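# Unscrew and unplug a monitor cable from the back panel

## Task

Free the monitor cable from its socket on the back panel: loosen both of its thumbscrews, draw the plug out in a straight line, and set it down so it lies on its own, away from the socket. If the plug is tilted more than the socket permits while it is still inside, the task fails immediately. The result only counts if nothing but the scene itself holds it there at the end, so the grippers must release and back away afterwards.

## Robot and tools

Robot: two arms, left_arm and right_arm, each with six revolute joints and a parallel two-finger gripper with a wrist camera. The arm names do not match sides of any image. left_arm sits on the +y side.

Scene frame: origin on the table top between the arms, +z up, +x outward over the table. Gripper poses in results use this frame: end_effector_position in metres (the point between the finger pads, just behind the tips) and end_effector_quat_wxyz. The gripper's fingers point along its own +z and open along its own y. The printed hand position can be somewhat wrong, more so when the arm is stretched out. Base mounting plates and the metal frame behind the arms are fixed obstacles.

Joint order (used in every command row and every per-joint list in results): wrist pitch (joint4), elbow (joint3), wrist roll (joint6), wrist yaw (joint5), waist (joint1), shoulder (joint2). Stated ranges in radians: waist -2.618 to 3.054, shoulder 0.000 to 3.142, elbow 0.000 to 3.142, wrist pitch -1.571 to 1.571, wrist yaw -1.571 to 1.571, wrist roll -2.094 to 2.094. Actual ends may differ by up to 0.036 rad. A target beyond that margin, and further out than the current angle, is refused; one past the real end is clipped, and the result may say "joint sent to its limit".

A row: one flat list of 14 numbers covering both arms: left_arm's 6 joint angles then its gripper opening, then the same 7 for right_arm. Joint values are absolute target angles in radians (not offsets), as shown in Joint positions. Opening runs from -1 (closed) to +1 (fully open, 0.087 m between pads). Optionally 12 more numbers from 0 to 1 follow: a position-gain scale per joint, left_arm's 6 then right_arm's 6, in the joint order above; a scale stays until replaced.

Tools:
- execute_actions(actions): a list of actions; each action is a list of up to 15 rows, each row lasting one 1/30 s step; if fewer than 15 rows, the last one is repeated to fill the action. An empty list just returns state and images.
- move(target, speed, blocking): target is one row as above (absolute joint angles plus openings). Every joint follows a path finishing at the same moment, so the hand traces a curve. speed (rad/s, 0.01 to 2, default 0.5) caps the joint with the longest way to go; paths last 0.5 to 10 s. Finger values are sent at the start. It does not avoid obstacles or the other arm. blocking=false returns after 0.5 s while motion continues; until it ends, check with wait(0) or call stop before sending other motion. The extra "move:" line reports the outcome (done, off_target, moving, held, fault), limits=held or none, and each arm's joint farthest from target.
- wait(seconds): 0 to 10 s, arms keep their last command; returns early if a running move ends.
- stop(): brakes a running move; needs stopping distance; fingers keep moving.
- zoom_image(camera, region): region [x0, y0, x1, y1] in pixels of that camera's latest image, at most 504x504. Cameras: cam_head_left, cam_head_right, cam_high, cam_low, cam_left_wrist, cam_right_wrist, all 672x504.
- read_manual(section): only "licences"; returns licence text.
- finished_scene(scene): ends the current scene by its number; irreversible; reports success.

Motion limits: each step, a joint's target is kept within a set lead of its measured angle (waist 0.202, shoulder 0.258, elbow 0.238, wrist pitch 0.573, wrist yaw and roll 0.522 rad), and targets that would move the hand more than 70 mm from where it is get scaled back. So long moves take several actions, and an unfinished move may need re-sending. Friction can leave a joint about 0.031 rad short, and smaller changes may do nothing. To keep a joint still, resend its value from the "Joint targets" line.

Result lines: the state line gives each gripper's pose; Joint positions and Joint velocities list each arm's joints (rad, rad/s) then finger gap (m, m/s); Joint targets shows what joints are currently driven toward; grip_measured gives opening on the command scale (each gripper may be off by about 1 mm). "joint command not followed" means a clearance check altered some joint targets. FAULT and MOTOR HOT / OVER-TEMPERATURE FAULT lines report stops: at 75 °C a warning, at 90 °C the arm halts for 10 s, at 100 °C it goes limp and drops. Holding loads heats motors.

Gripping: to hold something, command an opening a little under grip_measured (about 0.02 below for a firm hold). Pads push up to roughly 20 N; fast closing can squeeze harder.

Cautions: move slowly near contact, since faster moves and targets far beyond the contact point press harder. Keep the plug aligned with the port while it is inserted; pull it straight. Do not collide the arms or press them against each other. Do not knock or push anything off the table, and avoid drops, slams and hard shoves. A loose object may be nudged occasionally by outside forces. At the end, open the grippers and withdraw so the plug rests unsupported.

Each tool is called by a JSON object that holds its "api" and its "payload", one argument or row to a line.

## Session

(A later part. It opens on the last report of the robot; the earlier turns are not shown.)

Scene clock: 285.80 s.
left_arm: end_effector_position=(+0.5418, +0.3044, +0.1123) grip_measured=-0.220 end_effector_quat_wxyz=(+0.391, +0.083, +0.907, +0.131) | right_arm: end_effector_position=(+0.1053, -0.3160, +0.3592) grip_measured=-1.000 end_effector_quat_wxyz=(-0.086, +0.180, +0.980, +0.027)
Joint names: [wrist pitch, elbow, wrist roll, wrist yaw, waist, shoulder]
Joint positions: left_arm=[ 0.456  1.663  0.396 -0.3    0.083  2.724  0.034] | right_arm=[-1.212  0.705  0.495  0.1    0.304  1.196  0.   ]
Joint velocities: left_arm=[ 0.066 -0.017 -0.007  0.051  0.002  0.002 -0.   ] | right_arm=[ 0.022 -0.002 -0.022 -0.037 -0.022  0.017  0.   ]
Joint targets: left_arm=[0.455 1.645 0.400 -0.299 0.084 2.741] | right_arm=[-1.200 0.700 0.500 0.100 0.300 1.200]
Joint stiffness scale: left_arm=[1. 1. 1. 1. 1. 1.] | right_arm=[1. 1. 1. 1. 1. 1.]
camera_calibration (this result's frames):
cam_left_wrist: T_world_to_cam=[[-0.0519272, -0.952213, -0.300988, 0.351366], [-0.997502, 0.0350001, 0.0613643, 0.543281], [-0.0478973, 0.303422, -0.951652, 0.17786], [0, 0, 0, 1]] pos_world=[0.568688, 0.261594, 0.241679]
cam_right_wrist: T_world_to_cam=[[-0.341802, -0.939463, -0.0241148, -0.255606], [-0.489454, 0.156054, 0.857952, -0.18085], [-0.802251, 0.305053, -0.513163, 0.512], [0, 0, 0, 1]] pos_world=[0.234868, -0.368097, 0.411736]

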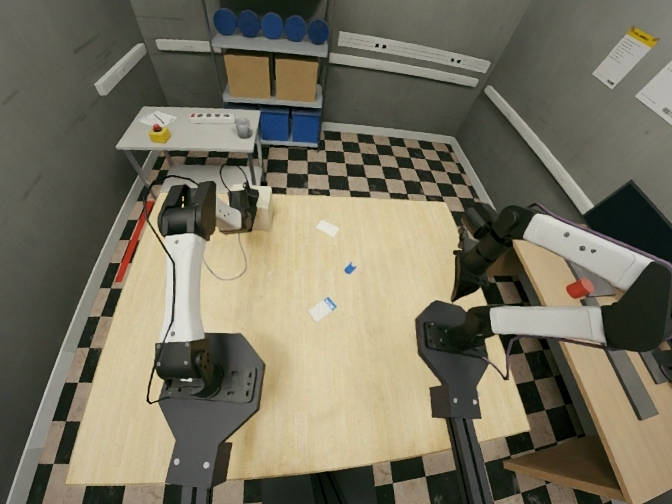

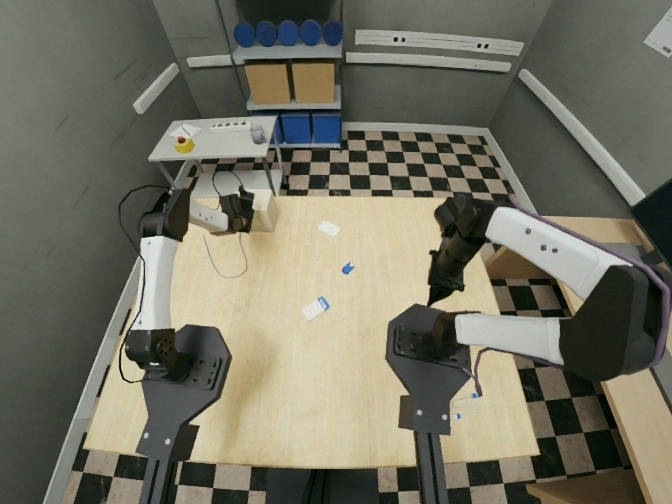

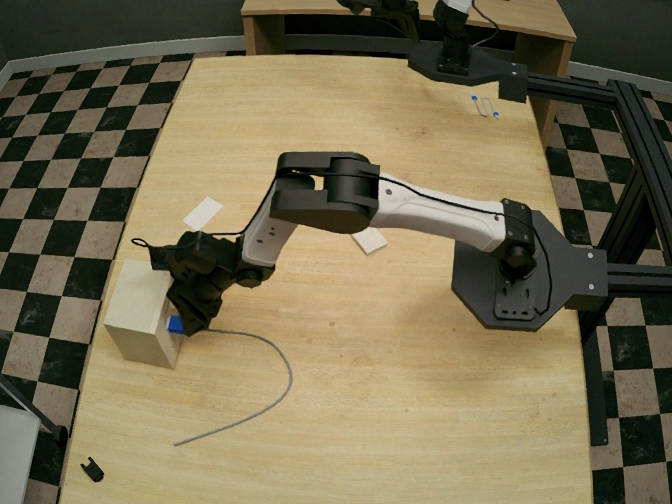

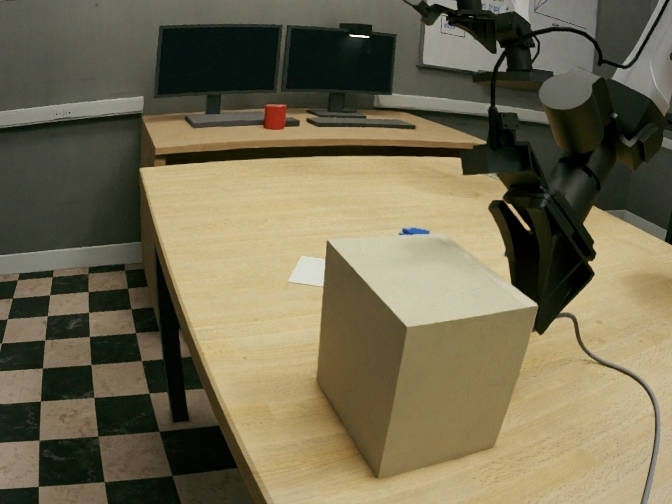

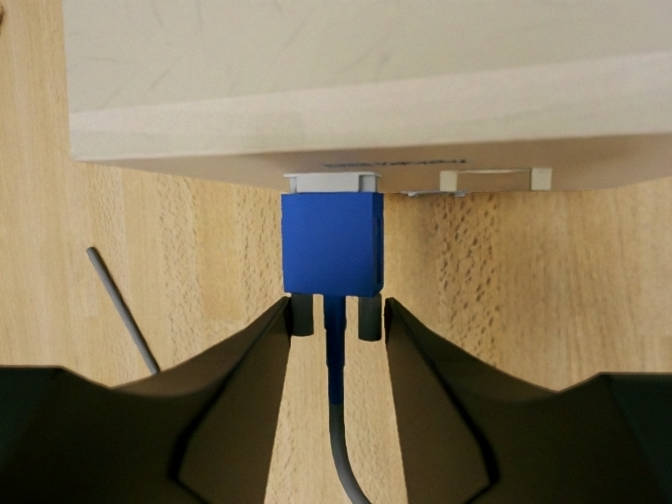

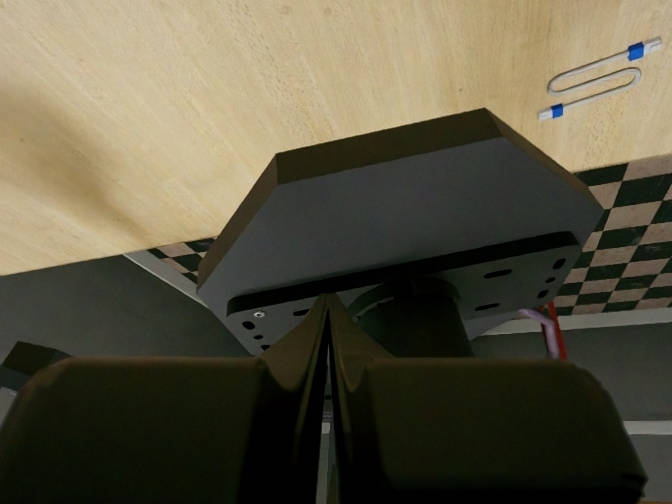

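{"api": "execute_actions", "payload": {
  "actions": [
    [[0.455,1.66,0.396,-0.300,0.092,2.725,-0.24,-1.2,0.7,0.5,0.1,0.3,1.2,-1],[0.455,1.66,0.396,-0.300,0.094,2.725,-0.255,-1.2,0.7,0.5,0.1,0.3,1.2,-1],[0.455,1.66,0.396,-0.300,0.094,2.725,-0.27,-1.2,0.7,0.5,0.1,0.3,1.2,-1],[0.455,1.66,0.396,-0.300,0.094,2.725,-0.28,-1.2,0.7,0.5,0.1,0.3,1.2,-1],[0.455,1.66,0.396,-0.300,0.094,2.725,-0.29,-1.2,0.7,0.5,0.1,0.3,1.2,-1],[0.455,1.66,0.396,-0.300,0.094,2.725,-0.30,-1.2,0.7,0.5,0.1,0.3,1.2,-1],[0.455,1.66,0.396,-0.300,0.094,2.725,-0.31,-1.2,0.7,0.5,0.1,0.3,1.2,-1],[0.455,1.66,0.396,-0.300,0.094,2.725,-0.317,-1.2,0.7,0.5,0.1,0.3,1.2,-1],[0.445,1.665,0.392,-0.290,0.094,2.72,-0.324,-1.2,0.7,0.5,0.1,0.3,1.2,-1]],
    [[0.436,1.668,0.388,-0.280,0.095,2.716,-0.324,-1.2,0.7,0.5,0.1,0.3,1.2,-1],[0.430,1.668,0.380,-0.265,0.095,2.716,-0.324,-1.2,0.7,0.5,0.1,0.3,1.2,-1],[0.418,1.668,0.367,-0.247,0.096,2.716,-0.324,-1.2,0.7,0.5,0.1,0.3,1.2,-1],[0.407,1.668,0.349,-0.220,0.097,2.715,-0.324,-1.2,0.7,0.5,0.1,0.3,1.2,-1],[0.395,1.671,0.331,-0.194,0.106,2.709,-0.322,-1.2,0.7,0.5,0.1,0.3,1.2,-1],[0.384,1.675,0.313,-0.167,0.114,2.703,-0.322,-1.2,0.7,0.5,0.1,0.3,1.2,-1],[0.373,1.678,0.295,-0.141,0.123,2.698,-0.316,-1.2,0.7,0.5,0.1,0.3,1.2,-1],[0.363,1.679,0.278,-0.114,0.131,2.694,-0.311,-1.2,0.7,0.5,0.1,0.3,1.2,-1],[0.353,1.680,0.260,-0.087,0.140,2.690,-0.307,-1.2,0.7,0.5,0.1,0.3,1.2,-1],[0.343,1.682,0.243,-0.061,0.148,2.686,-0.303,-1.2,0.7,0.5,0.1,0.3,1.2,-1],[0.333,1.684,0.226,-0.034,0.157,2.683,-0.300,-1.2,0.7,0.5,0.1,0.3,1.2,-1],[0.324,1.686,0.209,-0.007,0.166,2.681,-0.297,-1.2,0.7,0.5,0.1,0.3,1.2,-1],[0.315,1.689,0.192,0.020,0.174,2.680,-0.295,-1.2,0.7,0.5,0.1,0.3,1.2,-1],[0.306,1.693,0.176,0.047,0.183,2.685,-0.293,-1.2,0.7,0.5,0.1,0.3,1.2,-1],[0.298,1.697,0.159,0.074,0.192,2.695,-0.292,-1.2,0.7,0.5,0.1,0.3,1.2,-1]],
    [[0.289,1.702,0.143,0.101,0.200,2.702,-0.292,-1.2,0.7,0.5,0.1,0.3,1.2,-1],[0.282,1.707,0.127,0.129,0.209,2.704,-0.293,-1.2,0.7,0.5,0.1,0.3,1.2,-1],[0.274,1.712,0.111,0.156,0.218,2.705,-0.295,-1.2,0.7,0.5,0.1,0.3,1.2,-1],[0.266,1.718,0.096,0.183,0.227,2.706,-0.297,-1.2,0.7,0.5,0.1,0.3,1.2,-1],[0.259,1.725,0.080,0.211,0.236,2.708,-0.300,-1.2,0.7,0.5,0.1,0.3,1.2,-1],[0.253,1.732,0.065,0.238,0.244,2.711,-0.303,-1.2,0.7,0.5,0.1,0.3,1.2,-1],[0.246,1.739,0.050,0.266,0.253,2.714,-0.307,-1.2,0.7,0.5,0.1,0.3,1.2,-1],[0.246,1.747,0.050,0.266,0.262,2.718,-0.311,-1.2,0.7,0.5,0.1,0.3,1.2,-1],[0.246,1.755,0.050,0.266,0.271,2.723,-0.316,-1.2,0.7,0.5,0.1,0.3,1.2,-1],[0.246,1.755,0.050,0.266,0.271,2.723,-0.322,-1.2,0.7,0.5,0.1,0.3,1.2,-1]]
  ]
}}

{"api": "execute_actions", "payload": {
  "actions": [
    [[0.25,1.738,0.07,0.255,0.265,2.695,0.4,-1.2,0.7,0.5,0.1,0.3,1.2,-1]]
  ]
}}

{"api": "move", "payload": {
  "target": [0.349,1.655,0.223,-0.033,0.170,2.68,0.4,-1.2,0.7,0.5,0.1,0.3,1.2,-1],
  "speed": 0.5
}}

{"api": "zoom_image", "payload": {
  "camera": "cam_left_wrist",
  "region": [260,200,420,360]
}}

Scene clock: 289.03 s.
left_arm: end_effector_position=(+0.5417, +0.3082, +0.1164) grip_measured=-0.308 end_effector_quat_wxyz=(+0.384, -0.024, +0.912, -0.143) | right_arm: end_effector_position=(+0.1053, -0.3160, +0.3592) grip_measured=-1.000 end_effector_quat_wxyz=(-0.086, +0.180, +0.980, +0.027)
Joint names: [wrist pitch, elbow, wrist roll, wrist yaw, waist, shoulder]
Joint positions: left_arm=[0.248 1.738 0.087 0.254 0.265 2.689 0.03 ] | right_arm=[-1.212  0.705  0.495  0.1    0.304  1.196  0.   ]
Joint velocities: left_arm=[ 0.007  0.002 -0.007  0.037  0.002  0.007 -0.001] | right_arm=[-0.051 -0.007  0.007 -0.007 -0.002 -0.002  0.   ]
Joint targets: left_arm=[0.246 1.755 0.050 0.266 0.271 2.723] | right_arm=[-1.200 0.700 0.500 0.100 0.300 1.200]
Joint stiffness scale: left_arm=[1. 1. 1. 1. 1. 1.] | right_arm=[1. 1. 1. 1. 1. 1.]
camera_calibration (this result's frames):
cam_left_wrist: T_world_to_cam=[[-0.0700162, -0.956853, 0.28201, 0.299654], [-0.994058, 0.0905457, 0.060419, 0.523903], [-0.0833469, -0.276104, -0.957507, 0.379143], [0, 0, 0, 1]] pos_world=[0.573371, 0.34397, 0.246873]
cam_right_wrist: T_world_to_cam=[[-0.341802, -0.939463, -0.0241148, -0.255606], [-0.489454, 0.156054, 0.857952, -0.18085], [-0.802251, 0.305053, -0.513163, 0.512], [0, 0, 0, 1]] pos_world=[0.234868, -0.368097, 0.411736]

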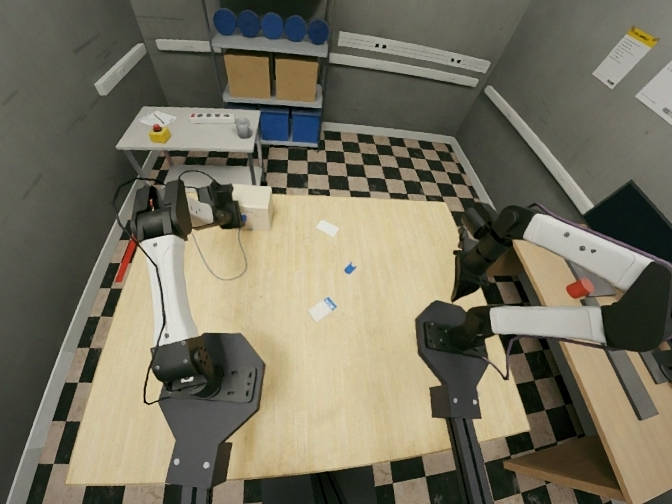

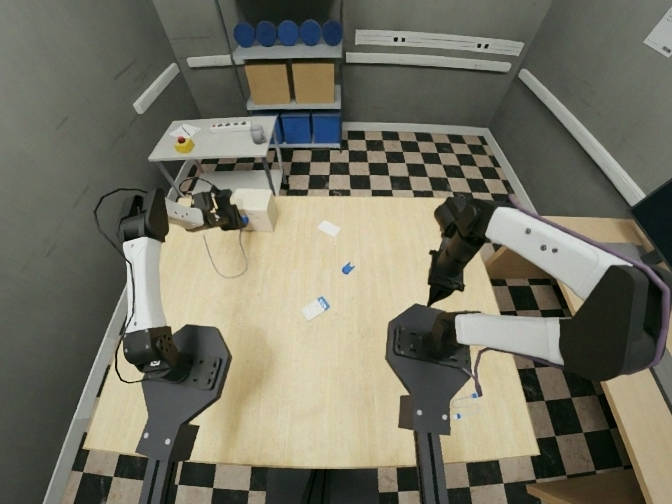

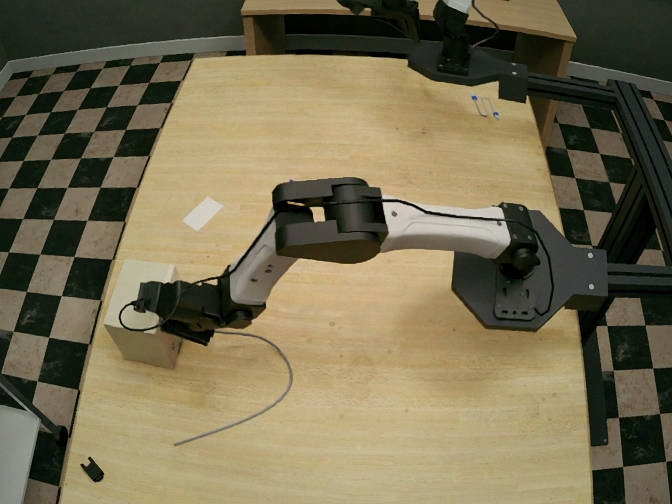

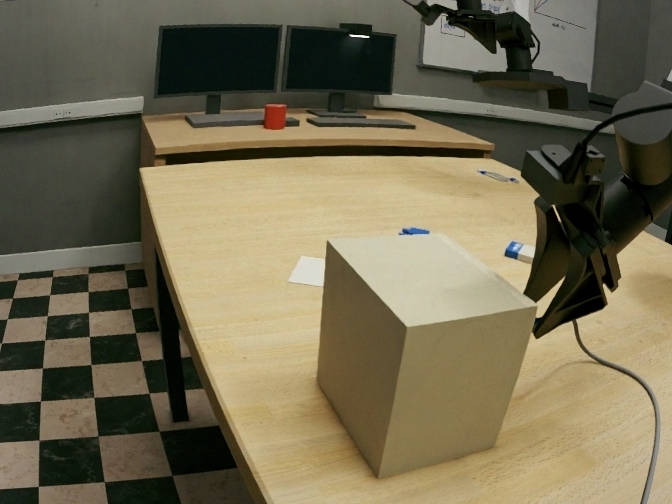

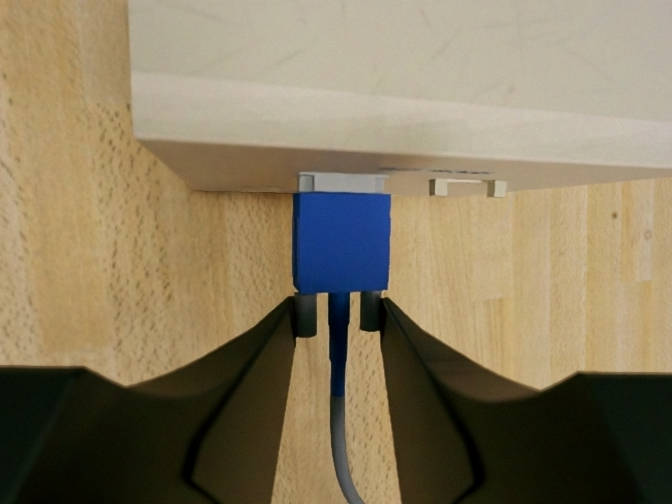

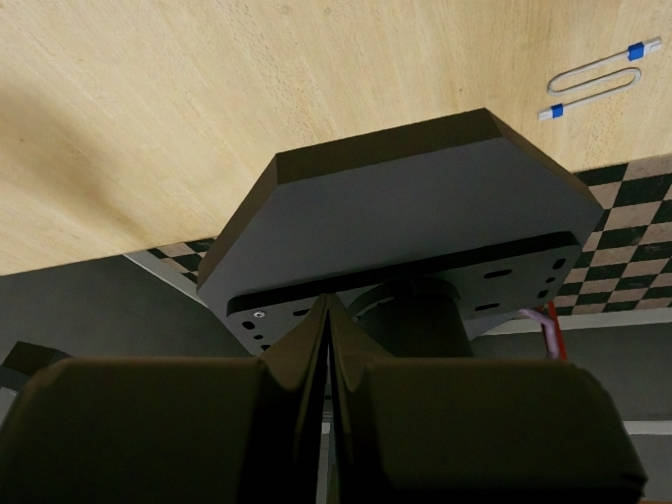

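Scene clock: 289.53 s.
left_arm: end_effector_position=(+0.5419, +0.3078, +0.1167) grip_measured=+0.400 end_effector_quat_wxyz=(+0.383, -0.028, +0.912, -0.145) | right_arm: end_effector_position=(+0.1053, -0.3160, +0.3592) grip_measured=-1.000 end_effector_quat_wxyz=(-0.086, +0.180, +0.980, +0.027)
Joint names: [wrist pitch, elbow, wrist roll, wrist yaw, waist, shoulder]
Joint positions: left_arm=[0.249 1.738 0.077 0.254 0.265 2.689 0.061] | right_arm=[-1.212  0.705  0.495  0.1    0.304  1.196  0.   ]
Joint velocities: left_arm=[ 0.022 -0.002  0.066  0.007 -0.007 -0.007 -0.001] | right_arm=[ 0.007 -0.002  0.022  0.037  0.007  0.007  0.   ]
Joint targets: left_arm=[0.250 1.738 0.070 0.255 0.265 2.695] | right_arm=[-1.200 0.700 0.500 0.100 0.300 1.200]
Joint stiffness scale: left_arm=[1. 1. 1. 1. 1. 1.] | right_arm=[1. 1. 1. 1. 1. 1.]
camera_calibration (this result's frames):
cam_left_wrist: T_world_to_cam=[[-0.0637084, -0.955172, 0.289115, 0.294379], [-0.994539, 0.0847627, 0.0608839, 0.526117], [-0.0826608, -0.283657, -0.955356, 0.381035], [0, 0, 0, 1]] pos_world=[0.573495, 0.344671, 0.246883]
cam_right_wrist: T_world_to_cam=[[-0.341802, -0.939463, -0.0241148, -0.255606], [-0.489454, 0.156054, 0.857952, -0.18085], [-0.802251, 0.305053, -0.513163, 0.512], [0, 0, 0, 1]] pos_world=[0.234868, -0.368097, 0.411736]

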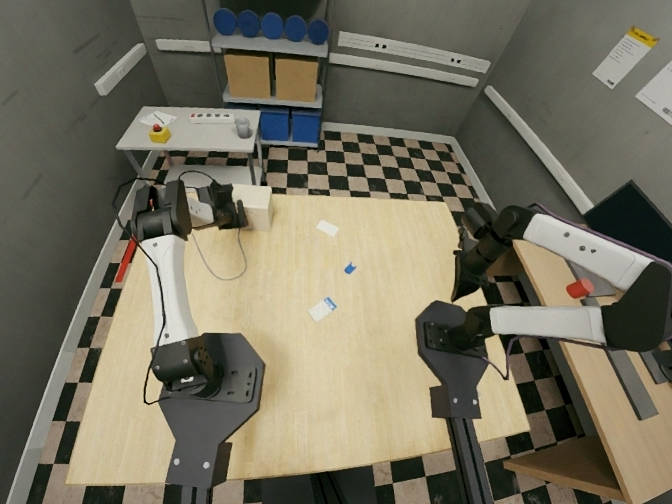

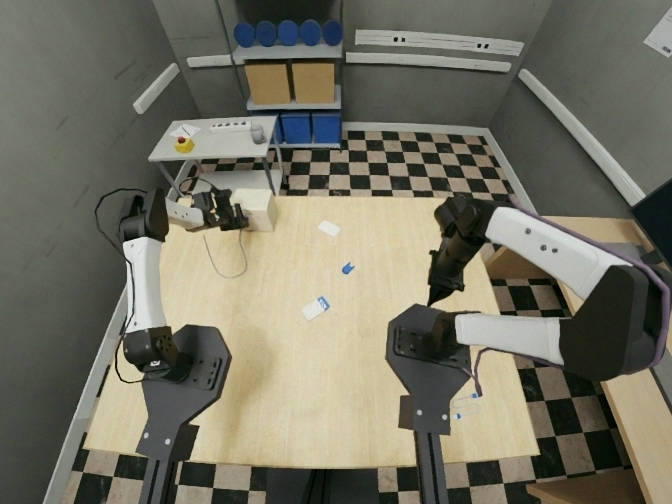

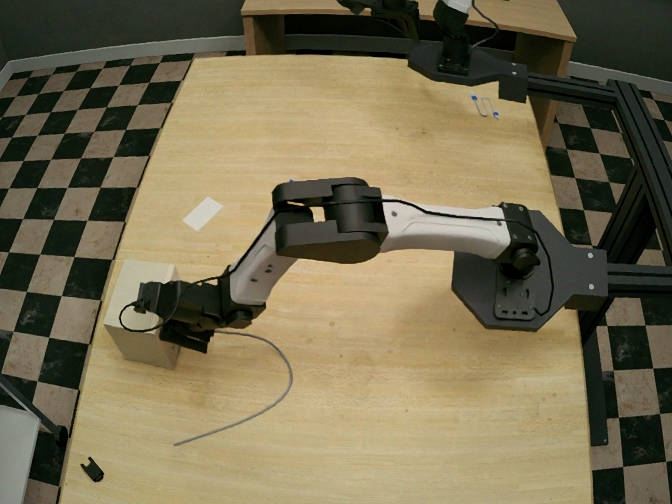

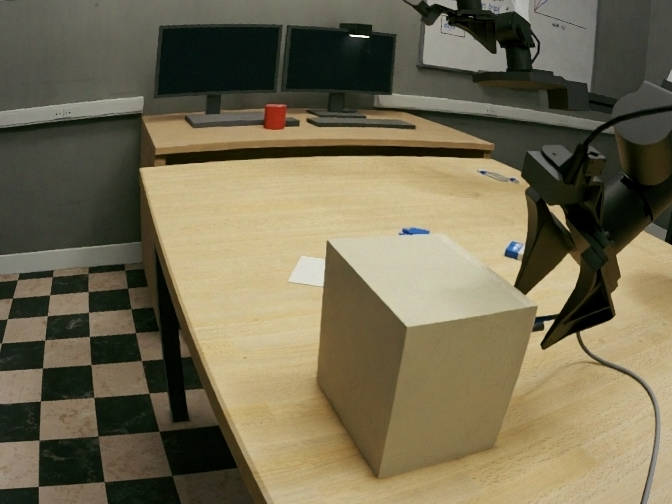

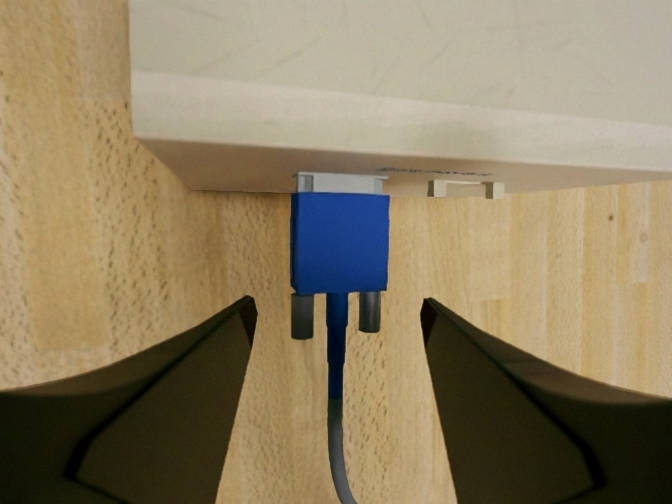

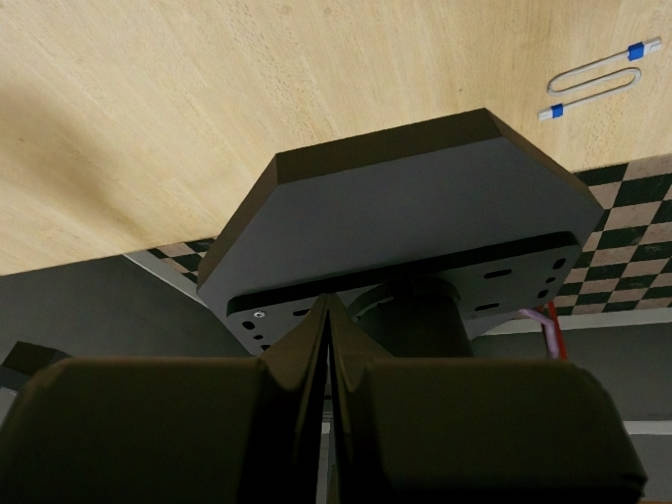

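Scene clock: 290.90 s.
left_arm: end_effector_position=(+0.5389, +0.3038, +0.1083) grip_measured=+0.400 end_effector_quat_wxyz=(+0.388, +0.024, +0.921, -0.012) | right_arm: end_effector_position=(+0.1053, -0.3160, +0.3592) grip_measured=-1.000 end_effector_quat_wxyz=(-0.086, +0.180, +0.980, +0.027)
Joint names: [wrist pitch, elbow, wrist roll, wrist yaw, waist, shoulder]
Joint positions: left_arm=[ 0.343  1.673  0.217 -0.02   0.174  2.689  0.061] | right_arm=[-1.212  0.705  0.495  0.1    0.304  1.196  0.   ]
Joint velocities: left_arm=[ 0.037  0.012  0.007 -0.007  0.002 -0.012 -0.001] | right_arm=[ 0.022 -0.002  0.051  0.037 -0.002 -0.007  0.   ]
Joint targets: left_arm=[0.349 1.655 0.223 -0.033 0.170 2.680] | right_arm=[-1.200 0.700 0.500 0.100 0.300 1.200]
Joint stiffness scale: left_arm=[1. 1. 1. 1. 1. 1.] | right_arm=[1. 1. 1. 1. 1. 1.]
move: done; limits=none; left_arm: farthest joint: the elbow, 0.018 radians from its target (0.083 radians at the start); right_arm: farthest joint: the wrist pitch, 0.012 radians from its target (0.012 radians at the start)
camera_calibration (this result's frames):
cam_left_wrist: T_world_to_cam=[[-0.0585705, -0.998264, 0.00620469, 0.333802], [-0.995599, 0.0588674, 0.0729163, 0.531077], [-0.0731549, -0.00190664, -0.997319, 0.285477], [0, 0, 0, 1]] pos_world=[0.569175, 0.302504, 0.243916]
cam_right_wrist: T_world_to_cam=[[-0.341802, -0.939463, -0.0241148, -0.255606], [-0.489454, 0.156054, 0.857952, -0.18085], [-0.802251, 0.305053, -0.513163, 0.512], [0, 0, 0, 1]] pos_world=[0.234868, -0.368097, 0.411736]

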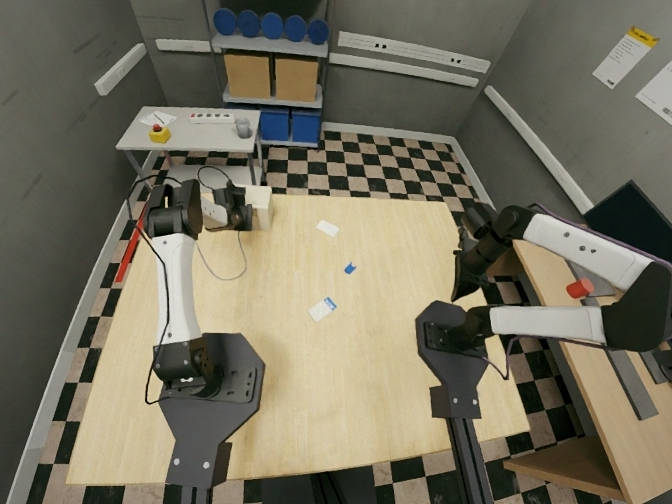

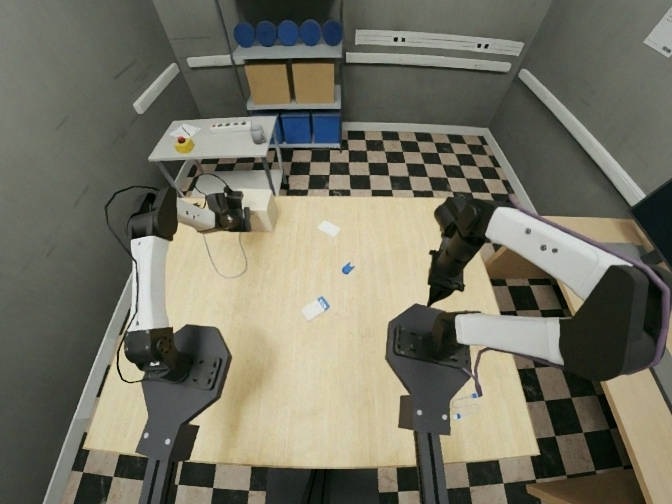

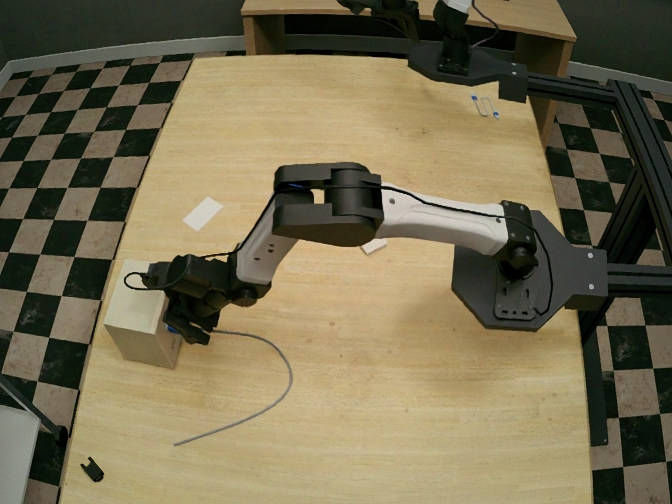

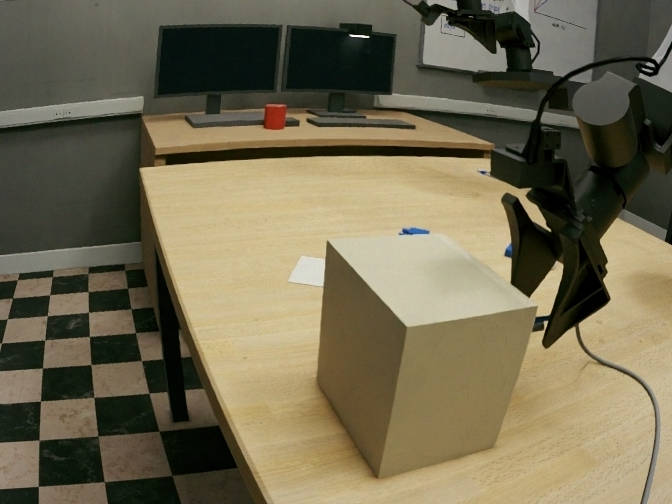

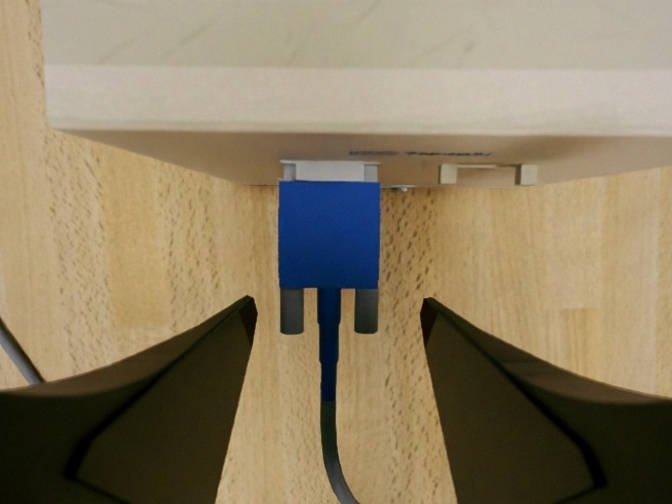

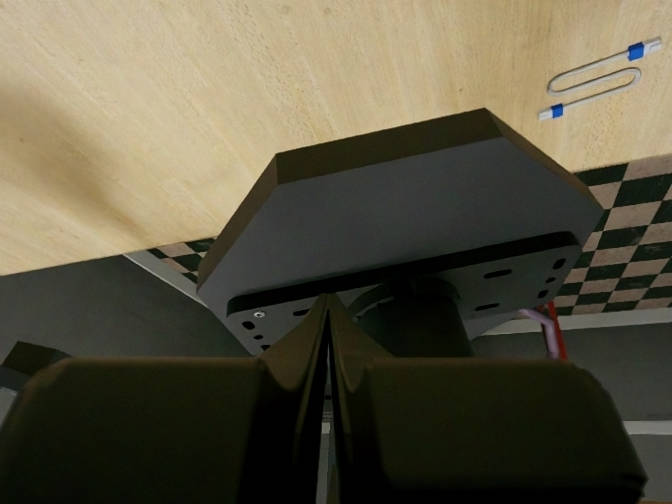

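Region (260, 200, 420, 360) of cam_left_wrist's 672x504 image, scaled by 3.150, with more detail than that image has.

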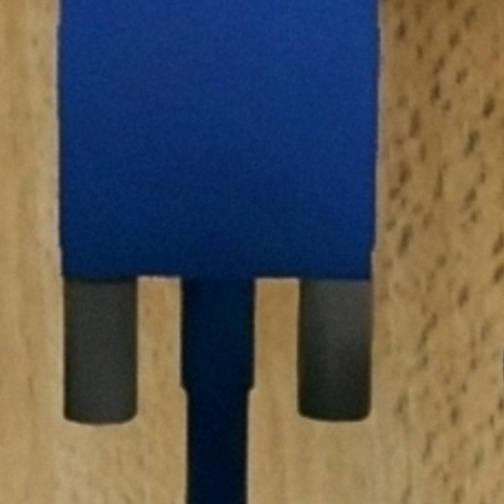

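{"api": "execute_actions", "payload": {
  "actions": [
    [[0.362,1.653,0.245,-0.066,0.160,2.70,0.4,-1.2,0.7,0.5,0.1,0.3,1.2,-1],[0.375,1.651,0.267,-0.099,0.150,2.705,0.4,-1.2,0.7,0.5,0.1,0.3,1.2,-1],[0.388,1.649,0.289,-0.133,0.139,2.71,0.4,-1.2,0.7,0.5,0.1,0.3,1.2,-1],[0.402,1.647,0.311,-0.166,0.128,2.715,0.4,-1.2,0.7,0.5,0.1,0.3,1.2,-1],[0.415,1.645,0.333,-0.199,0.118,2.72,0.4,-1.2,0.7,0.5,0.1,0.3,1.2,-1],[0.428,1.645,0.355,-0.232,0.107,2.727,0.4,-1.2,0.7,0.5,0.1,0.3,1.2,-1],[0.442,1.645,0.378,-0.266,0.096,2.734,0.4,-1.2,0.7,0.5,0.1,0.3,1.2,-1],[0.455,1.645,0.400,-0.299,0.086,2.741,0.4,-1.2,0.7,0.5,0.1,0.3,1.2,-1]],
    [[0.455,1.645,0.400,-0.299,0.086,2.741,0.25,-1.2,0.7,0.5,0.1,0.3,1.2,-1],[0.455,1.645,0.400,-0.299,0.086,2.741,0.1,-1.2,0.7,0.5,0.1,0.3,1.2,-1],[0.455,1.645,0.400,-0.299,0.086,2.741,-0.03,-1.2,0.7,0.5,0.1,0.3,1.2,-1],[0.455,1.645,0.400,-0.299,0.086,2.741,-0.12,-1.2,0.7,0.5,0.1,0.3,1.2,-1],[0.455,1.65,0.396,-0.299,0.088,2.735,-0.18,-1.2,0.7,0.5,0.1,0.3,1.2,-1],[0.455,1.66,0.396,-0.299,0.09,2.725,-0.22,-1.2,0.7,0.5,0.1,0.3,1.2,-1],[0.455,1.66,0.396,-0.299,0.09,2.725,-0.245,-1.2,0.7,0.5,0.1,0.3,1.2,-1],[0.455,1.66,0.396,-0.299,0.09,2.725,-0.265,-1.2,0.7,0.5,0.1,0.3,1.2,-1],[0.455,1.66,0.396,-0.299,0.09,2.725,-0.28,-1.2,0.7,0.5,0.1,0.3,1.2,-1],[0.455,1.66,0.396,-0.299,0.09,2.725,-0.29,-1.2,0.7,0.5,0.1,0.3,1.2,-1],[0.455,1.66,0.396,-0.299,0.09,2.725,-0.30,-1.2,0.7,0.5,0.1,0.3,1.2,-1],[0.455,1.66,0.396,-0.299,0.09,2.725,-0.31,-1.2,0.7,0.5,0.1,0.3,1.2,-1],[0.455,1.66,0.396,-0.299,0.092,2.725,-0.317,-1.2,0.7,0.5,0.1,0.3,1.2,-1],[0.445,1.665,0.392,-0.290,0.094,2.72,-0.324,-1.2,0.7,0.5,0.1,0.3,1.2,-1]],
    [[0.436,1.668,0.388,-0.280,0.095,2.716,-0.324,-1.2,0.7,0.5,0.1,0.3,1.2,-1],[0.430,1.668,0.380,-0.265,0.095,2.716,-0.324,-1.2,0.7,0.5,0.1,0.3,1.2,-1],[0.418,1.668,0.367,-0.247,0.096,2.716,-0.324,-1.2,0.7,0.5,0.1,0.3,1.2,-1],[0.407,1.668,0.349,-0.220,0.097,2.715,-0.324,-1.2,0.7,0.5,0.1,0.3,1.2,-1],[0.395,1.671,0.331,-0.194,0.106,2.709,-0.322,-1.2,0.7,0.5,0.1,0.3,1.2,-1],[0.384,1.675,0.313,-0.167,0.114,2.703,-0.322,-1.2,0.7,0.5,0.1,0.3,1.2,-1],[0.373,1.678,0.295,-0.141,0.123,2.698,-0.316,-1.2,0.7,0.5,0.1,0.3,1.2,-1],[0.363,1.679,0.278,-0.114,0.131,2.694,-0.311,-1.2,0.7,0.5,0.1,0.3,1.2,-1],[0.353,1.680,0.260,-0.087,0.140,2.690,-0.307,-1.2,0.7,0.5,0.1,0.3,1.2,-1],[0.343,1.682,0.243,-0.061,0.148,2.686,-0.303,-1.2,0.7,0.5,0.1,0.3,1.2,-1],[0.333,1.684,0.226,-0.034,0.157,2.683,-0.300,-1.2,0.7,0.5,0.1,0.3,1.2,-1],[0.324,1.686,0.209,-0.007,0.166,2.681,-0.297,-1.2,0.7,0.5,0.1,0.3,1.2,-1],[0.315,1.689,0.192,0.020,0.174,2.680,-0.295,-1.2,0.7,0.5,0.1,0.3,1.2,-1],[0.306,1.693,0.176,0.047,0.183,2.685,-0.293,-1.2,0.7,0.5,0.1,0.3,1.2,-1],[0.298,1.697,0.159,0.074,0.192,2.695,-0.292,-1.2,0.7,0.5,0.1,0.3,1.2,-1]],
    [[0.289,1.702,0.143,0.101,0.200,2.70,-0.292,-1.2,0.7,0.5,0.1,0.3,1.2,-1],[0.282,1.707,0.127,0.129,0.209,2.70,-0.293,-1.2,0.7,0.5,0.1,0.3,1.2,-1],[0.274,1.712,0.111,0.156,0.218,2.70,-0.295,-1.2,0.7,0.5,0.1,0.3,1.2,-1],[0.266,1.718,0.096,0.183,0.227,2.702,-0.297,-1.2,0.7,0.5,0.1,0.3,1.2,-1],[0.259,1.725,0.080,0.211,0.236,2.704,-0.300,-1.2,0.7,0.5,0.1,0.3,1.2,-1],[0.253,1.732,0.065,0.238,0.244,2.706,-0.303,-1.2,0.7,0.5,0.1,0.3,1.2,-1],[0.246,1.739,0.055,0.266,0.253,2.708,-0.307,-1.2,0.7,0.5,0.1,0.3,1.2,-1],[0.246,1.747,0.055,0.266,0.262,2.71,-0.311,-1.2,0.7,0.5,0.1,0.3,1.2,-1],[0.246,1.755,0.055,0.266,0.271,2.712,-0.316,-1.2,0.7,0.5,0.1,0.3,1.2,-1],[0.246,1.755,0.055,0.266,0.271,2.712,-0.32,-1.2,0.7,0.5,0.1,0.3,1.2,-1]],
    [[0.25,1.738,0.07,0.255,0.265,2.695,0.4,-1.2,0.7,0.5,0.1,0.3,1.2,-1]]
  ]
}}

{"api": "move", "payload": {
  "target": [0.349,1.655,0.223,-0.033,0.170,2.68,0.4,-1.2,0.7,0.5,0.1,0.3,1.2,-1],
  "speed": 0.5
}}

{"api": "zoom_image", "payload": {
  "camera": "cam_left_wrist",
  "region": [260,200,420,360]
}}

Scene clock: 295.83 s.
left_arm: end_effector_position=(+0.5414, +0.3076, +0.1169) grip_measured=+0.400 end_effector_quat_wxyz=(+0.382, -0.028, +0.912, -0.145) | right_arm: end_effector_position=(+0.1053, -0.3160, +0.3592) grip_measured=-1.000 end_effector_quat_wxyz=(-0.086, +0.180, +0.980, +0.027)
Joint names: [wrist pitch, elbow, wrist roll, wrist yaw, waist, shoulder]
Joint positions: left_arm=[0.245 1.737 0.077 0.254 0.265 2.688 0.061] | right_arm=[-1.212  0.705  0.495  0.1    0.304  1.196  0.   ]
Joint velocities: left_arm=[-0.066  0.002 -0.037 -0.007  0.012  0.017 -0.   ] | right_arm=[ 0.022 -0.002 -0.066 -0.051  0.007 -0.012  0.   ]
Joint targets: left_arm=[0.250 1.738 0.070 0.255 0.265 2.695] | right_arm=[-1.200 0.700 0.500 0.100 0.300 1.200]
Joint stiffness scale: left_arm=[1. 1. 1. 1. 1. 1.] | right_arm=[1. 1. 1. 1. 1. 1.]
camera_calibration (this result's frames):
cam_left_wrist: T_world_to_cam=[[-0.0632074, -0.955166, 0.289246, 0.293851], [-0.994346, 0.0850533, 0.0635792, 0.5251], [-0.0853299, -0.283591, -0.955141, 0.382482], [0, 0, 0, 1]] pos_world=[0.573342, 0.344484, 0.246944]
cam_right_wrist: T_world_to_cam=[[-0.341802, -0.939463, -0.0241148, -0.255606], [-0.489454, 0.156054, 0.857952, -0.18085], [-0.802251, 0.305053, -0.513163, 0.512], [0, 0, 0, 1]] pos_world=[0.234868, -0.368097, 0.411736]

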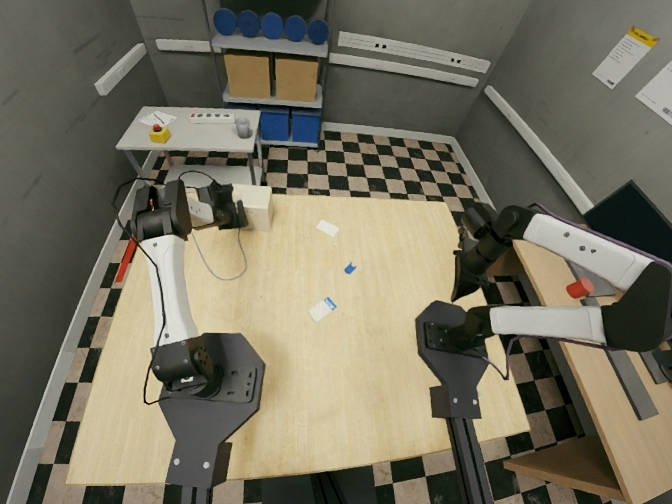

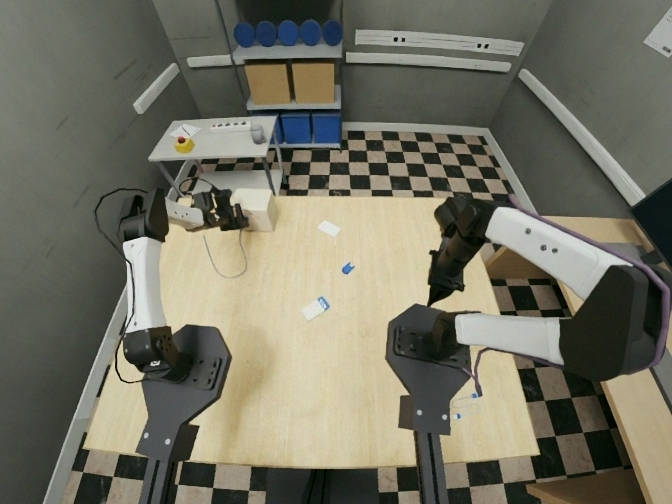

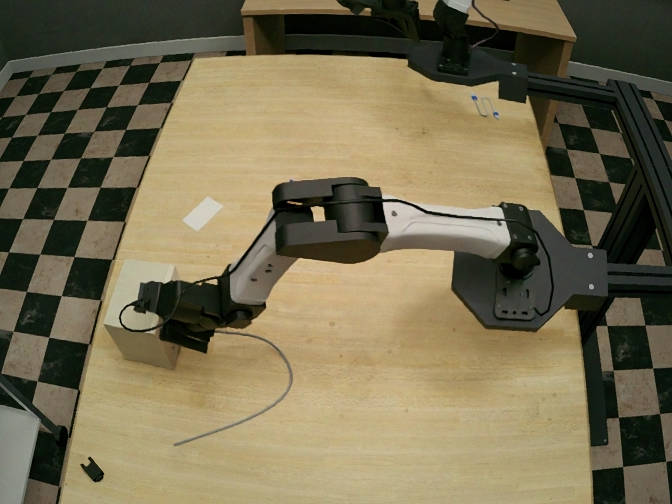

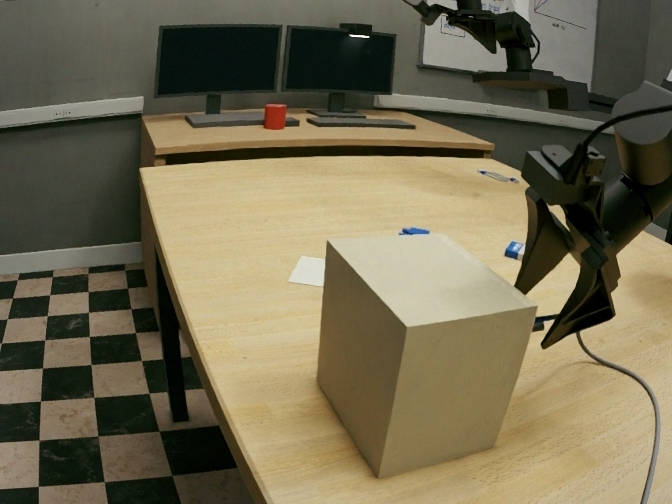

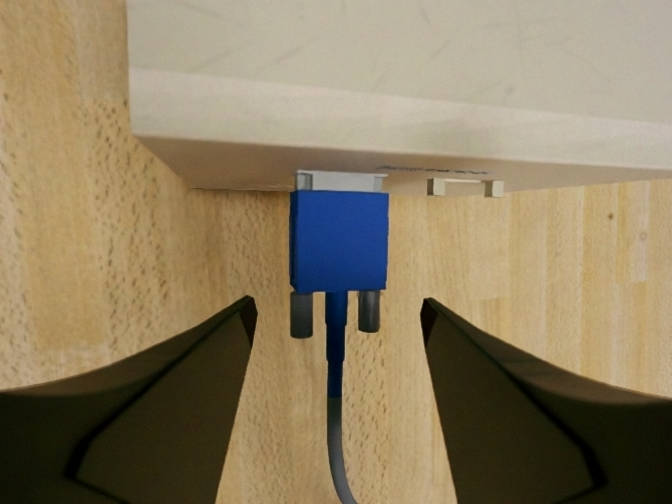

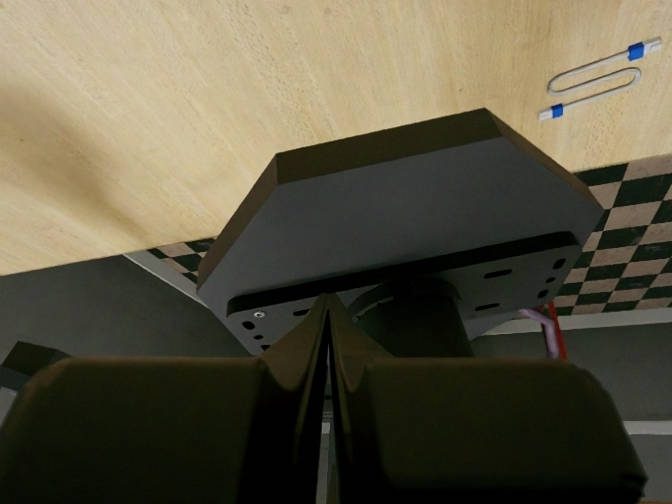

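Scene clock: 297.20 s.
left_arm: end_effector_position=(+0.5393, +0.3038, +0.1092) grip_measured=+0.400 end_effector_quat_wxyz=(+0.389, +0.024, +0.921, -0.012) | right_arm: end_effector_position=(+0.1053, -0.3160, +0.3592) grip_measured=-1.000 end_effector_quat_wxyz=(-0.086, +0.180, +0.980, +0.027)
Joint names: [wrist pitch, elbow, wrist roll, wrist yaw, waist, shoulder]
Joint positions: left_arm=[ 0.343  1.673  0.217 -0.02   0.173  2.688  0.061] | right_arm=[-1.212  0.705  0.495  0.1    0.304  1.196  0.   ]
Joint velocities: left_arm=[ 0.007 -0.007 -0.051  0.037 -0.007 -0.007  0.   ] | right_arm=[-0.007 -0.007 -0.022 -0.022 -0.012 -0.002  0.   ]
Joint targets: left_arm=[0.349 1.655 0.223 -0.033 0.170 2.680] | right_arm=[-1.200 0.700 0.500 0.100 0.300 1.200]
Joint stiffness scale: left_arm=[1. 1. 1. 1. 1. 1.] | right_arm=[1. 1. 1. 1. 1. 1.]
move: done; limits=none; left_arm: farthest joint: the elbow, 0.018 radians from its target (0.082 radians at the start); right_arm: farthest joint: the wrist pitch, 0.012 radians from its target (0.012 radians at the start)
camera_calibration (this result's frames):
cam_left_wrist: T_world_to_cam=[[-0.0586918, -0.998258, 0.00602422, 0.333866], [-0.995706, 0.0589724, 0.0713619, 0.531694], [-0.0715929, -0.00180999, -0.997432, 0.285526], [0, 0, 0, 1]] pos_world=[0.569447, 0.302446, 0.244839]
cam_right_wrist: T_world_to_cam=[[-0.341802, -0.939463, -0.0241148, -0.255606], [-0.489454, 0.156054, 0.857952, -0.18085], [-0.802251, 0.305053, -0.513163, 0.512], [0, 0, 0, 1]] pos_world=[0.234868, -0.368097, 0.411736]

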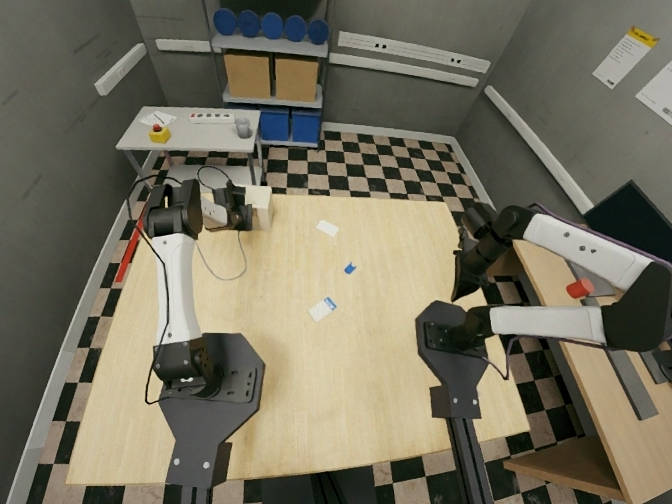

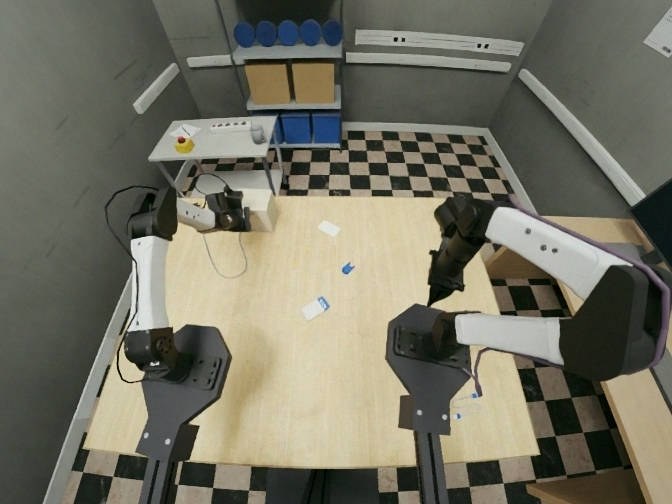

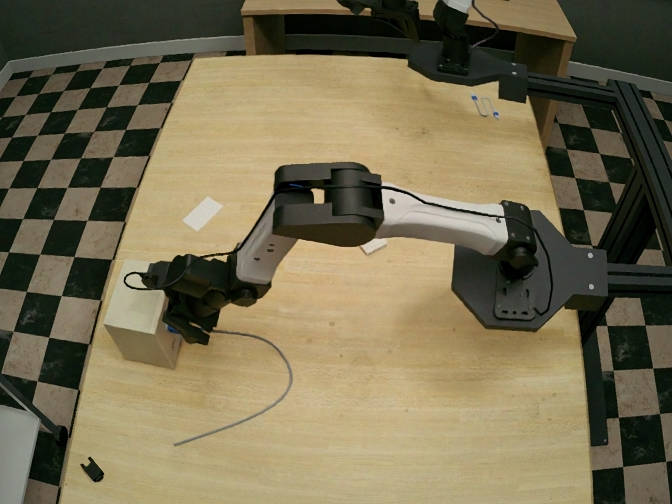

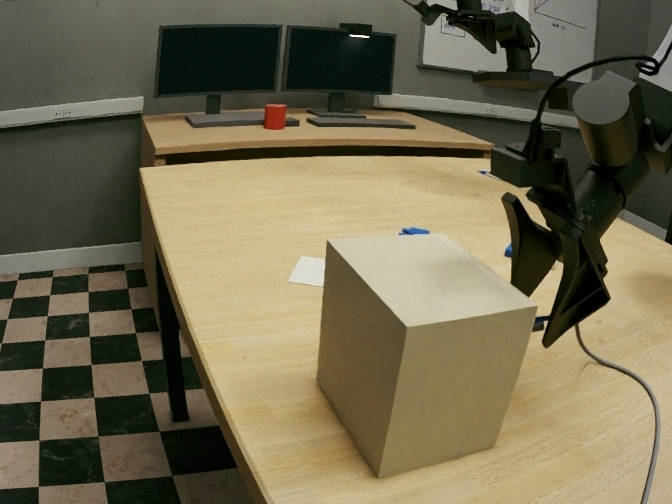

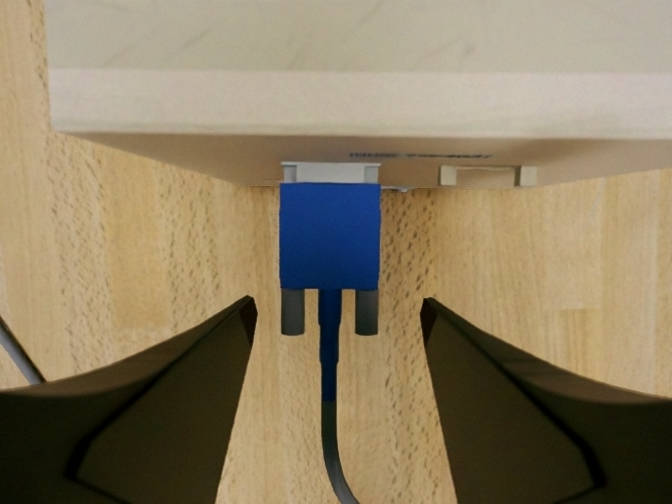

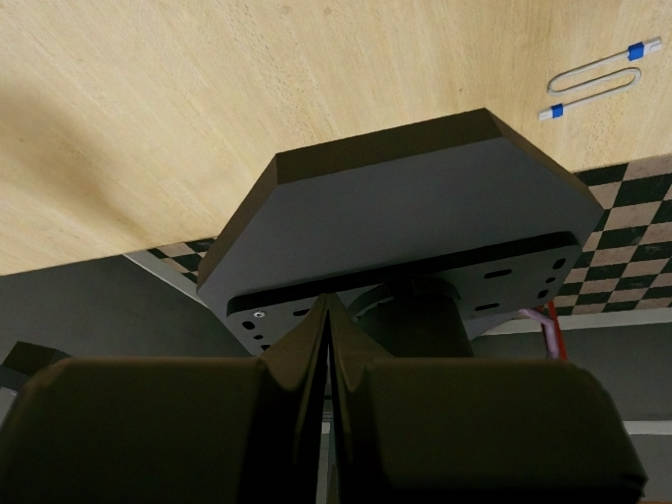

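Region (260, 200, 420, 360) of cam_left_wrist's 672x504 image, scaled by 3.150, with more detail than that image has.

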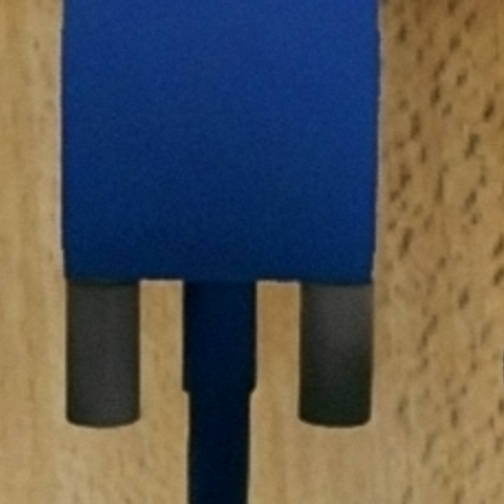

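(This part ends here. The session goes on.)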